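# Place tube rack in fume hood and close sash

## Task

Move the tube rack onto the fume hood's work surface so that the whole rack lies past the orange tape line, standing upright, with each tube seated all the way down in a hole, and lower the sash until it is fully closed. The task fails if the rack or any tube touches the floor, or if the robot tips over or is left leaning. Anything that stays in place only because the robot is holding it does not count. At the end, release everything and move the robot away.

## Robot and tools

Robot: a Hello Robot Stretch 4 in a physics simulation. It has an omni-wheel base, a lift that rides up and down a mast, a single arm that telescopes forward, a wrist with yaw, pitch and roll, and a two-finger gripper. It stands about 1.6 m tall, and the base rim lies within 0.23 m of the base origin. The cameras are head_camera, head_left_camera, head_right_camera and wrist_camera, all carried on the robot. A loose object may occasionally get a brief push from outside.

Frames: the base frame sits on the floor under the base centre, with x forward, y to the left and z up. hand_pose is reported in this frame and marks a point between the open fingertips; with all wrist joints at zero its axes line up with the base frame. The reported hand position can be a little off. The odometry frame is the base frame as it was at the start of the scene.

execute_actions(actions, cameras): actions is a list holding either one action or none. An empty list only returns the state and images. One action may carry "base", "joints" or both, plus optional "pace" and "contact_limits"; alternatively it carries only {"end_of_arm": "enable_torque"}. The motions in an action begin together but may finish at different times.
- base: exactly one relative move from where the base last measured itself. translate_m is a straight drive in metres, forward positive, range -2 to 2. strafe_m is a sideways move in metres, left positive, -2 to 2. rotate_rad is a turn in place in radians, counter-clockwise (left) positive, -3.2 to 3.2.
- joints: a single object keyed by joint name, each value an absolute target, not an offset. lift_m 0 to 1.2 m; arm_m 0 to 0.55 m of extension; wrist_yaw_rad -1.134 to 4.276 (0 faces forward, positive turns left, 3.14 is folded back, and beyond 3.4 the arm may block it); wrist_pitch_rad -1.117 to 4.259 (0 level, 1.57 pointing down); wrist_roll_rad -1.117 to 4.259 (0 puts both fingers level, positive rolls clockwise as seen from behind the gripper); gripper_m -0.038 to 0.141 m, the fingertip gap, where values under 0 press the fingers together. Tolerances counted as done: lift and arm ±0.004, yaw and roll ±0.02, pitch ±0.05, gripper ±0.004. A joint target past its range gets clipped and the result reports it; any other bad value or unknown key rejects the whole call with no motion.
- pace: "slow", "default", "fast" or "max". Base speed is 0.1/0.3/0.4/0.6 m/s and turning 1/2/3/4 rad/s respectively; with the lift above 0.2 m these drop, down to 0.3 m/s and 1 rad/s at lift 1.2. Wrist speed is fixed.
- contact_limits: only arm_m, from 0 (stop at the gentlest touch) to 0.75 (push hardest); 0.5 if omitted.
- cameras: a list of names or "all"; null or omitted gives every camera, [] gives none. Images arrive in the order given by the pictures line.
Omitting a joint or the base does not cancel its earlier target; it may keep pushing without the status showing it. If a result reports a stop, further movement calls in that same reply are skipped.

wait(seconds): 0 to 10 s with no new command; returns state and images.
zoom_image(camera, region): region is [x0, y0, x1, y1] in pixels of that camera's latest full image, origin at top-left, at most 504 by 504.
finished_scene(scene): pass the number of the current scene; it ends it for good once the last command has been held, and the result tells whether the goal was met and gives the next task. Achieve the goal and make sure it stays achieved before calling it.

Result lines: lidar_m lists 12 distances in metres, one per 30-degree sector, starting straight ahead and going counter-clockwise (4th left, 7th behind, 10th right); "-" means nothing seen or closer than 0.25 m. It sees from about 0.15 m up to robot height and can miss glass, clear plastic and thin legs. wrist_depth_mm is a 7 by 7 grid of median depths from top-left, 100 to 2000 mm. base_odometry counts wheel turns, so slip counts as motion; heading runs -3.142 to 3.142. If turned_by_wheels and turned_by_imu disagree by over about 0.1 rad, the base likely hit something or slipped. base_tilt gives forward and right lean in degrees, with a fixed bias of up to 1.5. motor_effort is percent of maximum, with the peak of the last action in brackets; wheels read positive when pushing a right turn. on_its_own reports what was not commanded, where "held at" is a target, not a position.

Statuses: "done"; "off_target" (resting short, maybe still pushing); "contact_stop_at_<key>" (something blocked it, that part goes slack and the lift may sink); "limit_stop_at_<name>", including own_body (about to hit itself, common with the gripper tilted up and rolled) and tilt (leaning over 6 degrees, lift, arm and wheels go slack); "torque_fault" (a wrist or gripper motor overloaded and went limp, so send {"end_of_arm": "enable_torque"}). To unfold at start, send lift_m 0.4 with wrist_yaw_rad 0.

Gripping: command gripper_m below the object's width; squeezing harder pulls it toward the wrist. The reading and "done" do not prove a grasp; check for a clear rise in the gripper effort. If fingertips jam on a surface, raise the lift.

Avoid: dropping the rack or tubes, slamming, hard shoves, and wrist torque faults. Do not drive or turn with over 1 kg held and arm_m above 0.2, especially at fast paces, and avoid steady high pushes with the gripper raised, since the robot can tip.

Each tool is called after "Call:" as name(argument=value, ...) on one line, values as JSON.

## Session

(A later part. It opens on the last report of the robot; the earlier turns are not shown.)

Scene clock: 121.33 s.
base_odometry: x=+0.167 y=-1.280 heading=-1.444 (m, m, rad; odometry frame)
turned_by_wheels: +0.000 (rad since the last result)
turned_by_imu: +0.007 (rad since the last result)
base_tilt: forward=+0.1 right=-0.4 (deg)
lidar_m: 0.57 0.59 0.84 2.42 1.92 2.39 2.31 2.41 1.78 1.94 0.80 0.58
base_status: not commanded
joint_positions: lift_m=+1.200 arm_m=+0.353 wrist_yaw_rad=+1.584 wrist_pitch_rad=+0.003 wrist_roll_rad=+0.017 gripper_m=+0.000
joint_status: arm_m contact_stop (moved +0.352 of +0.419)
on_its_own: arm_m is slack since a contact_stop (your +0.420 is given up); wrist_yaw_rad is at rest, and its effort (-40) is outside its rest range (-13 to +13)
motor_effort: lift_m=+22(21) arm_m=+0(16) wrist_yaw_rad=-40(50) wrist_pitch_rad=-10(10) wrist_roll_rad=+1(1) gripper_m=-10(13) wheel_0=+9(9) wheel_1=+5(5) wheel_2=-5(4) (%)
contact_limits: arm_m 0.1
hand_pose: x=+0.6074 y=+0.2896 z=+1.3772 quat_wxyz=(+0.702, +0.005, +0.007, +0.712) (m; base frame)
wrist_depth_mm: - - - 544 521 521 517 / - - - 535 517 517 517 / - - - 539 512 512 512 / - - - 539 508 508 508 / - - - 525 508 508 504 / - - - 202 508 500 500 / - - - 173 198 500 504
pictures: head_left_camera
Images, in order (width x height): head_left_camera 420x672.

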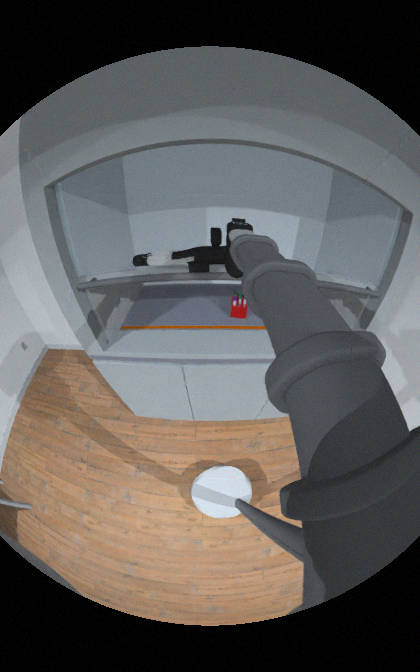

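Same as before.

Call:
execute_actions(actions=[{"joints":{"arm_m":0.336,"wrist_yaw_rad":1.6}}], cameras=[])

Call:
execute_actions(actions=[{"joints":{"lift_m":0.7},"pace":"fast"}], cameras=[])

Scene clock: 122.23 s.
base_odometry: x=+0.167 y=-1.280 heading=-1.444 (m, m, rad; odometry frame)
turned_by_wheels: +0.000 (rad since the last result)
turned_by_imu: -0.001 (rad since the last result)
base_tilt: forward=+0.3 right=-0.1 (deg)
lidar_m: 0.56 0.60 0.84 2.42 1.90 2.38 2.31 2.42 1.78 1.96 0.80 0.59
base_status: not commanded
joint_positions: lift_m=+1.200 arm_m=+0.337 wrist_yaw_rad=+1.600 wrist_pitch_rad=+0.003 wrist_roll_rad=+0.017 gripper_m=+0.000
joint_status: all done
motor_effort: lift_m=+21(21) arm_m=-7(9) wrist_yaw_rad=+0(33) wrist_pitch_rad=-9(9) wrist_roll_rad=+1(2) gripper_m=-7(9) wheel_0=+4(9) wheel_1=+3(5) wheel_2=-3(5) (%)
hand_pose: x=+0.5870 y=+0.2910 z=+1.3772 quat_wxyz=(+0.697, +0.005, +0.007, +0.717) (m; base frame)
wrist_depth_mm: - - - 1863 525 517 512 / - - - - 517 517 512 / - - - - 512 512 512 / - - - - 512 508 504 / - - - - 508 504 504 / - - - 204 504 500 500 / - - - 173 175 504 496
pictures: none
No camera images: the call's "cameras" was empty. Leave "cameras" out to get every camera's image.

Scene clock: 123.07 s.
base_odometry: x=+0.167 y=-1.280 heading=-1.444 (m, m, rad; odometry frame)
turned_by_wheels: +0.000 (rad since the last result)
turned_by_imu: -0.001 (rad since the last result)
base_tilt: forward=+0.2 right=-0.2 (deg)
lidar_m: 0.56 0.58 0.84 2.43 1.92 2.38 2.31 2.41 1.76 1.96 0.79 0.57
base_status: not commanded
joint_positions: lift_m=+1.174 arm_m=+0.337 wrist_yaw_rad=+1.600 wrist_pitch_rad=+0.002 wrist_roll_rad=+0.018 gripper_m=+0.000
joint_status: lift_m contact_stop (moved -0.026 of -0.500)
on_its_own: lift_m is slack since a contact_stop (your +0.700 is given up)
motor_effort: lift_m=+18(20) arm_m=-5(7) wrist_yaw_rad=+1(8) wrist_pitch_rad=-7(40) wrist_roll_rad=+0(12) gripper_m=-7(6) wheel_0=+3(4) wheel_1=+1(3) wheel_2=-2(3) (%)
hand_pose: x=+0.5867 y=+0.2909 z=+1.3516 quat_wxyz=(+0.697, +0.005, +0.007, +0.717) (m; base frame)
wrist_depth_mm: - - - 1863 525 525 517 / - - - - 521 512 512 / - - - - 517 512 508 / - - - - 512 508 504 / - - - - 508 508 504 / - - - 204 500 500 496 / - - - 173 176 496 496
pictures: none
No camera images: the call's "cameras" was empty. Leave "cameras" out to get every camera's image.

Call:
execute_actions(actions=[{"joints":{"lift_m":0.7},"pace":"fast"}], cameras=[])

Scene clock: 124.00 s.
base_odometry: x=+0.167 y=-1.280 heading=-1.444 (m, m, rad; odometry frame)
turned_by_wheels: +0.000 (rad since the last result)
turned_by_imu: +0.000 (rad since the last result)
base_tilt: forward=+0.3 right=-0.4 (deg)
lidar_m: 0.55 0.60 0.83 2.43 1.92 2.38 2.31 2.39 1.77 1.97 0.80 0.58
base_status: not commanded
joint_positions: lift_m=+1.148 arm_m=+0.337 wrist_yaw_rad=+1.600 wrist_pitch_rad=+0.002 wrist_roll_rad=+0.018 gripper_m=+0.000
joint_status: lift_m contact_stop (moved -0.026 of -0.474)
on_its_own: lift_m is slack since a contact_stop (your +0.700 is given up)
motor_effort: lift_m=+18(17) arm_m=-5(5) wrist_yaw_rad=+2(7) wrist_pitch_rad=-7(39) wrist_roll_rad=+0(11) gripper_m=-6(6) wheel_0=+2(3) wheel_1=+0(1) wheel_2=-1(2) (%)
hand_pose: x=+0.5866 y=+0.2909 z=+1.3256 quat_wxyz=(+0.697, +0.006, +0.007, +0.717) (m; base frame)
wrist_depth_mm: - - - 1921 525 517 512 / - - - - 517 512 512 / - - - - 517 517 508 / - - - - 517 508 504 / - - - - 512 504 504 / - - - 204 504 504 500 / - - - 173 176 500 492
pictures: none
No camera images: the call's "cameras" was empty. Leave "cameras" out to get every camera's image.

Call:
execute_actions(actions=[{"joints":{"lift_m":0.7},"pace":"fast"}], cameras=[])

Scene clock: 124.97 s.
base_odometry: x=+0.167 y=-1.280 heading=-1.444 (m, m, rad; odometry frame)
turned_by_wheels: +0.000 (rad since the last result)
turned_by_imu: +0.000 (rad since the last result)
base_tilt: forward=+0.2 right=-0.3 (deg)
lidar_m: 0.55 0.59 0.85 2.45 1.91 2.39 2.31 2.41 1.78 1.97 0.81 0.59
base_status: not commanded
joint_positions: lift_m=+1.122 arm_m=+0.337 wrist_yaw_rad=+1.600 wrist_pitch_rad=+0.002 wrist_roll_rad=+0.018 gripper_m=+0.000
joint_status: lift_m contact_stop (moved -0.026 of -0.448)
on_its_own: lift_m is slack since a contact_stop (your +0.700 is given up)
motor_effort: lift_m=+18(16) arm_m=-4(4) wrist_yaw_rad=+1(7) wrist_pitch_rad=-7(40) wrist_roll_rad=+1(11) gripper_m=-7(6) wheel_0=+2(2) wheel_1=+0(0) wheel_2=-2(2) (%)
hand_pose: x=+0.5866 y=+0.2909 z=+1.2995 quat_wxyz=(+0.697, +0.005, +0.007, +0.717) (m; base frame)
wrist_depth_mm: - - - - 525 521 517 / - - - - 517 517 512 / - - - - 521 508 512 / - - - - 512 512 508 / - - - - 508 508 500 / 1983 - - 204 504 500 500 / - - - 174 175 500 496
pictures: none
No camera images: the call's "cameras" was empty. Leave "cameras" out to get every camera's image.

Call:
execute_actions(actions=[{"joints":{"lift_m":0.7},"pace":"fast"}], cameras=[])

Scene clock: 125.93 s.
base_odometry: x=+0.167 y=-1.280 heading=-1.444 (m, m, rad; odometry frame)
turned_by_wheels: +0.000 (rad since the last result)
turned_by_imu: +0.000 (rad since the last result)
base_tilt: forward=+0.2 right=-0.4 (deg)
lidar_m: 0.56 0.59 0.84 2.44 1.92 2.38 2.31 2.41 1.77 1.96 0.80 0.58
base_status: not commanded
joint_positions: lift_m=+1.096 arm_m=+0.337 wrist_yaw_rad=+1.600 wrist_pitch_rad=+0.002 wrist_roll_rad=+0.018 gripper_m=+0.000
joint_status: lift_m contact_stop (moved -0.026 of -0.422)
on_its_own: lift_m is slack since a contact_stop (your +0.700 is given up)
motor_effort: lift_m=+18(17) arm_m=-4(4) wrist_yaw_rad=+0(8) wrist_pitch_rad=-7(39) wrist_roll_rad=+0(11) gripper_m=-7(6) wheel_0=+2(3) wheel_1=+0(0) wheel_2=-2(1) (%)
hand_pose: x=+0.5865 y=+0.2909 z=+1.2735 quat_wxyz=(+0.697, +0.005, +0.007, +0.717) (m; base frame)
wrist_depth_mm: - - - - 525 512 512 / - - - - 517 517 512 / - - - - 512 512 512 / - - - - 508 508 508 / - - - - 508 508 500 / - - - 204 504 504 496 / - - - 174 176 500 496
pictures: none
No camera images: the call's "cameras" was empty. Leave "cameras" out to get every camera's image.

Call:
execute_actions(actions=[{"joints":{"lift_m":0.7},"pace":"fast"}], cameras=[])

Scene clock: 126.93 s.
base_odometry: x=+0.167 y=-1.280 heading=-1.444 (m, m, rad; odometry frame)
turned_by_wheels: +0.000 (rad since the last result)
turned_by_imu: -0.001 (rad since the last result)
base_tilt: forward=+0.4 right=-0.3 (deg)
lidar_m: 0.55 0.59 0.83 2.46 1.91 2.38 2.31 2.41 1.76 1.97 0.78 0.57
base_status: not commanded
joint_positions: lift_m=+1.070 arm_m=+0.337 wrist_yaw_rad=+1.600 wrist_pitch_rad=+0.002 wrist_roll_rad=+0.018 gripper_m=+0.000
joint_status: lift_m contact_stop (moved -0.026 of -0.396)
on_its_own: lift_m is slack since a contact_stop (your +0.700 is given up)
motor_effort: lift_m=+17(20) arm_m=-4(4) wrist_yaw_rad=+0(9) wrist_pitch_rad=-7(39) wrist_roll_rad=+0(12) gripper_m=-6(7) wheel_0=+2(2) wheel_1=+0(0) wheel_2=-1(1) (%)
hand_pose: x=+0.5865 y=+0.2909 z=+1.2474 quat_wxyz=(+0.697, +0.006, +0.007, +0.717) (m; base frame)
wrist_depth_mm: - - - - 525 517 517 / - - - - 521 521 512 / - - - - 512 517 512 / - - - - 512 508 508 / - - - - 508 504 504 / - - - 204 508 504 504 / - - - 173 176 496 496
pictures: none
No camera images: the call's "cameras" was empty. Leave "cameras" out to get every camera's image.

Call:
execute_actions(actions=[{"joints":{"lift_m":0.7},"pace":"fast"}], cameras=[])

Scene clock: 127.90 s.
base_odometry: x=+0.167 y=-1.280 heading=-1.444 (m, m, rad; odometry frame)
turned_by_wheels: +0.000 (rad since the last result)
turned_by_imu: -0.001 (rad since the last result)
base_tilt: forward=+0.2 right=-0.2 (deg)
lidar_m: 0.56 0.59 0.84 2.57 1.93 2.38 2.31 2.42 1.77 1.92 0.81 0.57
base_status: not commanded
joint_positions: lift_m=+1.044 arm_m=+0.337 wrist_yaw_rad=+1.600 wrist_pitch_rad=+0.002 wrist_roll_rad=+0.018 gripper_m=+0.000
joint_status: lift_m contact_stop (moved -0.026 of -0.370)
on_its_own: lift_m is slack since a contact_stop (your +0.700 is given up)
motor_effort: lift_m=+18(17) arm_m=-5(4) wrist_yaw_rad=+1(8) wrist_pitch_rad=-7(39) wrist_roll_rad=-1(12) gripper_m=-8(7) wheel_0=+2(2) wheel_1=+0(0) wheel_2=-1(1) (%)
hand_pose: x=+0.5865 y=+0.2909 z=+1.2213 quat_wxyz=(+0.697, +0.006, +0.007, +0.717) (m; base frame)
wrist_depth_mm: - - - - 525 521 517 / - - - - 517 517 517 / - - - - 517 508 512 / - - - - 517 512 504 / - - - - 512 504 500 / - - - 204 508 504 500 / - - - 173 176 500 496
pictures: none
No camera images: the call's "cameras" was empty. Leave "cameras" out to get every camera's image.

Call:
execute_actions(actions=[{"joints":{"lift_m":0.7},"pace":"fast"}], cameras=[])

Scene clock: 128.87 s.
base_odometry: x=+0.167 y=-1.280 heading=-1.444 (m, m, rad; odometry frame)
turned_by_wheels: +0.000 (rad since the last result)
turned_by_imu: +0.000 (rad since the last result)
base_tilt: forward=+0.2 right=-0.1 (deg)
lidar_m: 0.55 0.61 0.83 2.58 1.93 2.38 2.31 2.40 1.75 1.96 0.78 0.59
base_status: not commanded
joint_positions: lift_m=+1.018 arm_m=+0.337 wrist_yaw_rad=+1.600 wrist_pitch_rad=+0.002 wrist_roll_rad=+0.018 gripper_m=+0.000
joint_status: lift_m contact_stop (moved -0.026 of -0.344)
on_its_own: lift_m is slack since a contact_stop (your +0.700 is given up)
motor_effort: lift_m=+18(20) arm_m=-4(4) wrist_yaw_rad=+1(8) wrist_pitch_rad=-7(39) wrist_roll_rad=+0(12) gripper_m=-7(6) wheel_0=+2(2) wheel_1=+0(0) wheel_2=-1(1) (%)
hand_pose: x=+0.5865 y=+0.2909 z=+1.1953 quat_wxyz=(+0.697, +0.006, +0.007, +0.717) (m; base frame)
wrist_depth_mm: - - - - 525 521 517 / - - - - 525 521 521 / - - - - 521 517 508 / - - - - 512 508 500 / - - - - 508 508 504 / - - - 204 508 500 500 / - - - 173 175 504 496
pictures: none
No camera images: the call's "cameras" was empty. Leave "cameras" out to get every camera's image.

Call:
execute_actions(actions=[{"joints":{"lift_m":0.7},"pace":"fast"}], cameras=[])

Scene clock: 129.93 s.
base_odometry: x=+0.167 y=-1.280 heading=-1.444 (m, m, rad; odometry frame)
turned_by_wheels: +0.000 (rad since the last result)
turned_by_imu: +0.000 (rad since the last result)
base_tilt: forward=+0.2 right=-0.2 (deg)
lidar_m: 0.56 0.59 0.84 2.56 1.93 2.39 2.31 2.41 1.75 1.97 0.78 0.58
base_status: not commanded
joint_positions: lift_m=+0.992 arm_m=+0.337 wrist_yaw_rad=+1.600 wrist_pitch_rad=+0.002 wrist_roll_rad=+0.018 gripper_m=+0.000
joint_status: lift_m contact_stop (moved -0.026 of -0.318)
on_its_own: lift_m is slack since a contact_stop (your +0.700 is given up)
motor_effort: lift_m=+18(19) arm_m=-4(4) wrist_yaw_rad=+0(8) wrist_pitch_rad=-7(38) wrist_roll_rad=+0(11) gripper_m=-5(6) wheel_0=+2(2) wheel_1=+0(0) wheel_2=-1(1) (%)
hand_pose: x=+0.5864 y=+0.2909 z=+1.1692 quat_wxyz=(+0.697, +0.005, +0.007, +0.717) (m; base frame)
wrist_depth_mm: - - - - 525 521 517 / - - - - 521 517 517 / - - - - 521 512 512 / - - - - 517 517 504 / - - - - 512 508 504 / - - - 203 504 504 496 / - - - 174 175 496 500
pictures: none
No camera images: the call's "cameras" was empty. Leave "cameras" out to get every camera's image.

Call:
execute_actions(actions=[{"joints":{"lift_m":0.7},"pace":"fast"}], cameras=[])

Scene clock: 130.90 s.
base_odometry: x=+0.167 y=-1.280 heading=-1.445 (m, m, rad; odometry frame)
turned_by_wheels: +0.000 (rad since the last result)
turned_by_imu: -0.001 (rad since the last result)
base_tilt: forward=+0.2 right=-0.2 (deg)
lidar_m: 0.56 0.60 0.83 2.57 1.92 2.37 2.32 2.39 1.76 1.95 0.80 0.59
base_status: not commanded
joint_positions: lift_m=+0.965 arm_m=+0.337 wrist_yaw_rad=+1.600 wrist_pitch_rad=+0.002 wrist_roll_rad=+0.018 gripper_m=+0.000
joint_status: lift_m contact_stop (moved -0.026 of -0.292)
on_its_own: lift_m is slack since a contact_stop (your +0.700 is given up)
motor_effort: lift_m=+18(19) arm_m=-3(3) wrist_yaw_rad=+0(8) wrist_pitch_rad=-7(39) wrist_roll_rad=+1(12) gripper_m=-5(7) wheel_0=+2(2) wheel_1=-1(1) wheel_2=-1(1) (%)
hand_pose: x=+0.5865 y=+0.2909 z=+1.1431 quat_wxyz=(+0.697, +0.005, +0.007, +0.717) (m; base frame)
wrist_depth_mm: - - - - 525 521 512 / - - - - 525 521 517 / - - - - 517 517 517 / - - - - 512 508 512 / - - - - 512 508 504 / - - - 204 508 508 504 / - - - 174 176 504 492
pictures: none
No camera images: the call's "cameras" was empty. Leave "cameras" out to get every camera's image.

Call:
execute_actions(actions=[{"joints":{"lift_m":0.7},"pace":"fast"}], cameras=[])

Scene clock: 131.87 s.
base_odometry: x=+0.167 y=-1.280 heading=-1.445 (m, m, rad; odometry frame)
turned_by_wheels: +0.000 (rad since the last result)
turned_by_imu: -0.001 (rad since the last result)
base_tilt: forward=+0.2 right=-0.4 (deg)
lidar_m: 0.56 0.60 0.82 2.57 1.92 2.38 2.30 2.41 1.78 1.95 0.79 0.58
base_status: not commanded
joint_positions: lift_m=+0.939 arm_m=+0.337 wrist_yaw_rad=+1.600 wrist_pitch_rad=+0.002 wrist_roll_rad=+0.018 gripper_m=+0.000
joint_status: lift_m contact_stop (moved -0.026 of -0.265)
on_its_own: lift_m is slack since a contact_stop (your +0.700 is given up)
motor_effort: lift_m=+18(18) arm_m=-4(3) wrist_yaw_rad=+1(7) wrist_pitch_rad=-7(37) wrist_roll_rad=+0(11) gripper_m=-7(6) wheel_0=+2(2) wheel_1=-2(2) wheel_2=-1(1) (%)
hand_pose: x=+0.5864 y=+0.2909 z=+1.1169 quat_wxyz=(+0.697, +0.005, +0.007, +0.717) (m; base frame)
wrist_depth_mm: - - - - 521 521 517 / - - - - 525 517 517 / - - - - 517 517 508 / - - - - 517 508 508 / - - - - 512 508 508 / - - - 204 504 504 500 / - - - 174 176 500 500
pictures: none
No camera images: the call's "cameras" was empty. Leave "cameras" out to get every camera's image.

Call:
execute_actions(actions=[{"joints":{"lift_m":0.7},"pace":"fast"}], cameras=[])

Scene clock: 132.83 s.
base_odometry: x=+0.167 y=-1.280 heading=-1.445 (m, m, rad; odometry frame)
turned_by_wheels: +0.000 (rad since the last result)
turned_by_imu: -0.001 (rad since the last result)
base_tilt: forward=+0.2 right=-0.2 (deg)
lidar_m: 0.56 0.60 0.86 2.55 1.93 2.38 2.31 2.41 1.77 1.94 0.80 0.59
base_status: not commanded
joint_positions: lift_m=+0.913 arm_m=+0.337 wrist_yaw_rad=+1.600 wrist_pitch_rad=+0.002 wrist_roll_rad=+0.018 gripper_m=+0.000
joint_status: lift_m contact_stop (moved -0.026 of -0.239)
on_its_own: lift_m is slack since a contact_stop (your +0.700 is given up)
motor_effort: lift_m=+18(21) arm_m=-4(3) wrist_yaw_rad=-1(10) wrist_pitch_rad=-8(38) wrist_roll_rad=+0(11) gripper_m=-6(6) wheel_0=+2(2) wheel_1=-2(2) wheel_2=+0(1) (%)
hand_pose: x=+0.5865 y=+0.2909 z=+1.0908 quat_wxyz=(+0.697, +0.005, +0.007, +0.717) (m; base frame)
wrist_depth_mm: - - - - 530 521 517 / - - - - 521 512 512 / - - - - 521 517 508 / - - - - 517 517 504 / - - - - 508 508 508 / - - - 202 504 504 504 / - - - 174 176 504 500
pictures: none
No camera images: the call's "cameras" was empty. Leave "cameras" out to get every camera's image.

Call:
execute_actions(actions=[{"joints":{"lift_m":0.7},"pace":"fast"}], cameras=[])

Scene clock: 133.80 s.
base_odometry: x=+0.167 y=-1.280 heading=-1.445 (m, m, rad; odometry frame)
turned_by_wheels: +0.000 (rad since the last result)
turned_by_imu: +0.000 (rad since the last result)
base_tilt: forward=+0.2 right=-0.2 (deg)
lidar_m: 0.55 0.61 0.83 2.57 1.93 2.39 2.31 2.39 1.78 1.95 0.80 0.58
base_status: not commanded
joint_positions: lift_m=+0.887 arm_m=+0.337 wrist_yaw_rad=+1.600 wrist_pitch_rad=+0.002 wrist_roll_rad=+0.018 gripper_m=+0.000
joint_status: lift_m contact_stop (moved -0.026 of -0.213)
on_its_own: lift_m is slack since a contact_stop (your +0.700 is given up)
motor_effort: lift_m=+18(17) arm_m=-3(4) wrist_yaw_rad=+1(8) wrist_pitch_rad=-7(37) wrist_roll_rad=+0(10) gripper_m=-6(7) wheel_0=+1(2) wheel_1=-2(2) wheel_2=-1(0) (%)
hand_pose: x=+0.5864 y=+0.2909 z=+1.0647 quat_wxyz=(+0.697, +0.005, +0.007, +0.717) (m; base frame)
wrist_depth_mm: - - - - 525 525 517 / - - - - 521 517 517 / - - - - 521 517 512 / - - - - 517 512 504 / - - - - 517 512 508 / - - - 204 508 504 504 / - - - 174 176 488 492
pictures: none
No camera images: the call's "cameras" was empty. Leave "cameras" out to get every camera's image.

Call:
execute_actions(actions=[{"joints":{"lift_m":0.7}}], cameras=[])

Scene clock: 134.83 s.
base_odometry: x=+0.167 y=-1.280 heading=-1.445 (m, m, rad; odometry frame)
turned_by_wheels: +0.000 (rad since the last result)
turned_by_imu: +0.000 (rad since the last result)
base_tilt: forward=+0.1 right=-0.3 (deg)
lidar_m: 0.56 0.58 0.84 2.57 1.91 2.38 2.31 2.40 1.77 1.96 0.80 0.59
base_status: not commanded
joint_positions: lift_m=+0.865 arm_m=+0.337 wrist_yaw_rad=+1.600 wrist_pitch_rad=+0.002 wrist_roll_rad=+0.018 gripper_m=+0.000
joint_status: lift_m contact_stop (moved -0.022 of -0.187)
on_its_own: lift_m is slack since a contact_stop (your +0.700 is given up)
motor_effort: lift_m=+17(14) arm_m=-3(3) wrist_yaw_rad=+0(4) wrist_pitch_rad=-7(31) wrist_roll_rad=+0(8) gripper_m=-7(6) wheel_0=+2(1) wheel_1=-2(2) wheel_2=-1(0) (%)
hand_pose: x=+0.5864 y=+0.2909 z=+1.0428 quat_wxyz=(+0.697, +0.005, +0.007, +0.717) (m; base frame)
wrist_depth_mm: - - - - 525 525 517 / - - - - 521 517 512 / - - - - 517 512 512 / - - - - 512 512 508 / - - - - 512 504 504 / - - - 204 492 504 508 / - - - 174 176 418 433
pictures: none
No camera images: the call's "cameras" was empty. Leave "cameras" out to get every camera's image.

Call:
execute_actions(actions=[{"joints":{"lift_m":0.7}}], cameras=["head_camera"])

Scene clock: 135.83 s.
base_odometry: x=+0.167 y=-1.280 heading=-1.445 (m, m, rad; odometry frame)
turned_by_wheels: +0.000 (rad since the last result)
turned_by_imu: -0.001 (rad since the last result)
base_tilt: forward=+0.1 right=-0.3 (deg)
lidar_m: 0.56 0.58 0.83 2.58 1.91 2.38 2.31 2.41 1.78 1.96 0.80 0.59
base_status: not commanded
joint_positions: lift_m=+0.858 arm_m=+0.337 wrist_yaw_rad=+1.601 wrist_pitch_rad=-0.005 wrist_roll_rad=+0.018 gripper_m=+0.000
joint_status: lift_m contact_stop (moved -0.007 of -0.165)
on_its_own: lift_m is slack since a contact_stop (your +0.700 is given up)
motor_effort: lift_m=+13(15) arm_m=-3(3) wrist_yaw_rad=-3(4) wrist_pitch_rad=+10(31) wrist_roll_rad=-2(7) gripper_m=-6(7) wheel_0=+2(2) wheel_1=-2(2) wheel_2=-1(1) (%)
hand_pose: x=+0.5860 y=+0.2910 z=+1.0378 quat_wxyz=(+0.696, +0.008, +0.005, +0.718) (m; base frame)
wrist_depth_mm: - - - - 530 521 521 / - - - - 525 521 517 / - - - - 521 512 517 / - - - - 517 517 508 / - - - - 512 508 508 / - - - 204 504 504 500 / - - - 174 175 433 452
pictures: head_camera
Images, in order (width x height): head_camera 420x560.

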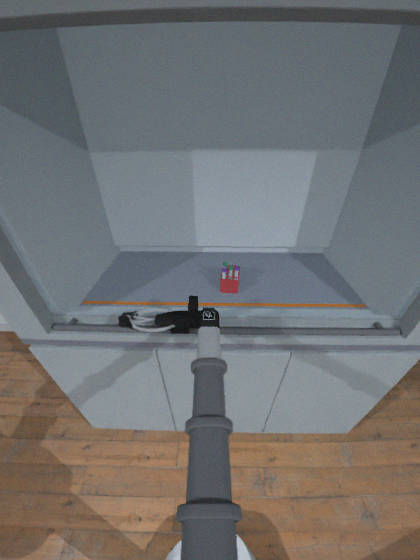

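Call:
execute_actions(actions=[{"joints":{"lift_m":0.91}}], cameras=[])

Call:
execute_actions(actions=[{"joints":{"arm_m":0.0},"base":{"translate_m":-0.4}}], cameras=["head_camera"])

Call:
finished_scene(scene=2)

Scene clock: 137.17 s.
base_odometry: x=+0.167 y=-1.280 heading=-1.445 (m, m, rad; odometry frame)
turned_by_wheels: +0.000 (rad since the last result)
turned_by_imu: +0.000 (rad since the last result)
base_tilt: forward=+0.4 right=-0.2 (deg)
lidar_m: 0.57 0.60 0.83 2.56 1.92 2.38 2.31 2.41 1.78 1.94 0.79 0.59
base_status: not commanded
joint_positions: lift_m=+0.910 arm_m=+0.337 wrist_yaw_rad=+1.600 wrist_pitch_rad=+0.002 wrist_roll_rad=+0.018 gripper_m=+0.000
joint_status: all done
motor_effort: lift_m=+21(23) arm_m=-3(3) wrist_yaw_rad=+0(1) wrist_pitch_rad=-7(6) wrist_roll_rad=+0(1) gripper_m=-5(6) wheel_0=+2(2) wheel_1=-2(2) wheel_2=-1(1) (%)
hand_pose: x=+0.5864 y=+0.2909 z=+1.0874 quat_wxyz=(+0.697, +0.005, +0.007, +0.717) (m; base frame)
wrist_depth_mm: - - - - 525 512 517 / - - - - 525 521 512 / - - - - 521 512 517 / - - - - 512 508 508 / - - - - 512 508 508 / - - - 204 508 500 500 / - - - 174 176 500 504
pictures: none
No camera images: the call's "cameras" was empty. Leave "cameras" out to get every camera's image.

Scene clock: 140.00 s.
base_odometry: x=+0.116 y=-0.883 heading=-1.445 (m, m, rad; odometry frame)
turned_by_wheels: +0.000 (rad since the last result)
turned_by_imu: +0.000 (rad since the last result)
base_tilt: forward=+0.3 right=-0.4 (deg)
lidar_m: 0.96 1.01 2.63 1.81 1.89 1.98 1.90 1.98 1.80 1.67 2.25 1.01
base_status: done
joint_positions: lift_m=+0.910 arm_m=+0.001 wrist_yaw_rad=+1.600 wrist_pitch_rad=+0.002 wrist_roll_rad=+0.018 gripper_m=+0.000
joint_status: all done
motor_effort: lift_m=+21(21) arm_m=-7(7) wrist_yaw_rad=+2(0) wrist_pitch_rad=-7(7) wrist_roll_rad=+0(0) gripper_m=-6(7) wheel_0=-4(11) wheel_1=-3(11) wheel_2=+0(13) (%)
hand_pose: x=+0.2511 y=+0.2909 z=+1.0874 quat_wxyz=(+0.697, +0.005, +0.007, +0.717) (m; base frame)
wrist_depth_mm: - - - - - - - / - - - - - - - / - - - - - - - / - - - - - - - / - - - - - - - / - - - 204 - - - / - - - 173 176 - -
pictures: head_camera
Images, in order (width x height): head_camera 420x560.

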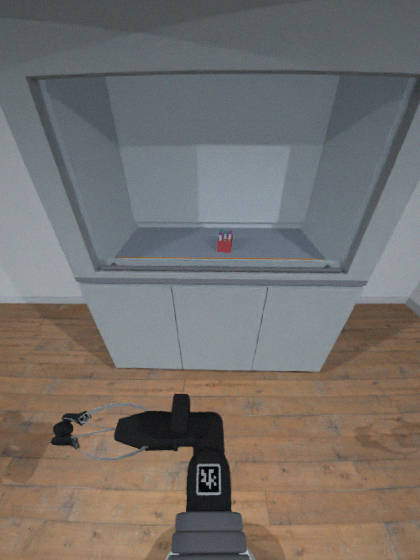

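The scene is finished: the task was done.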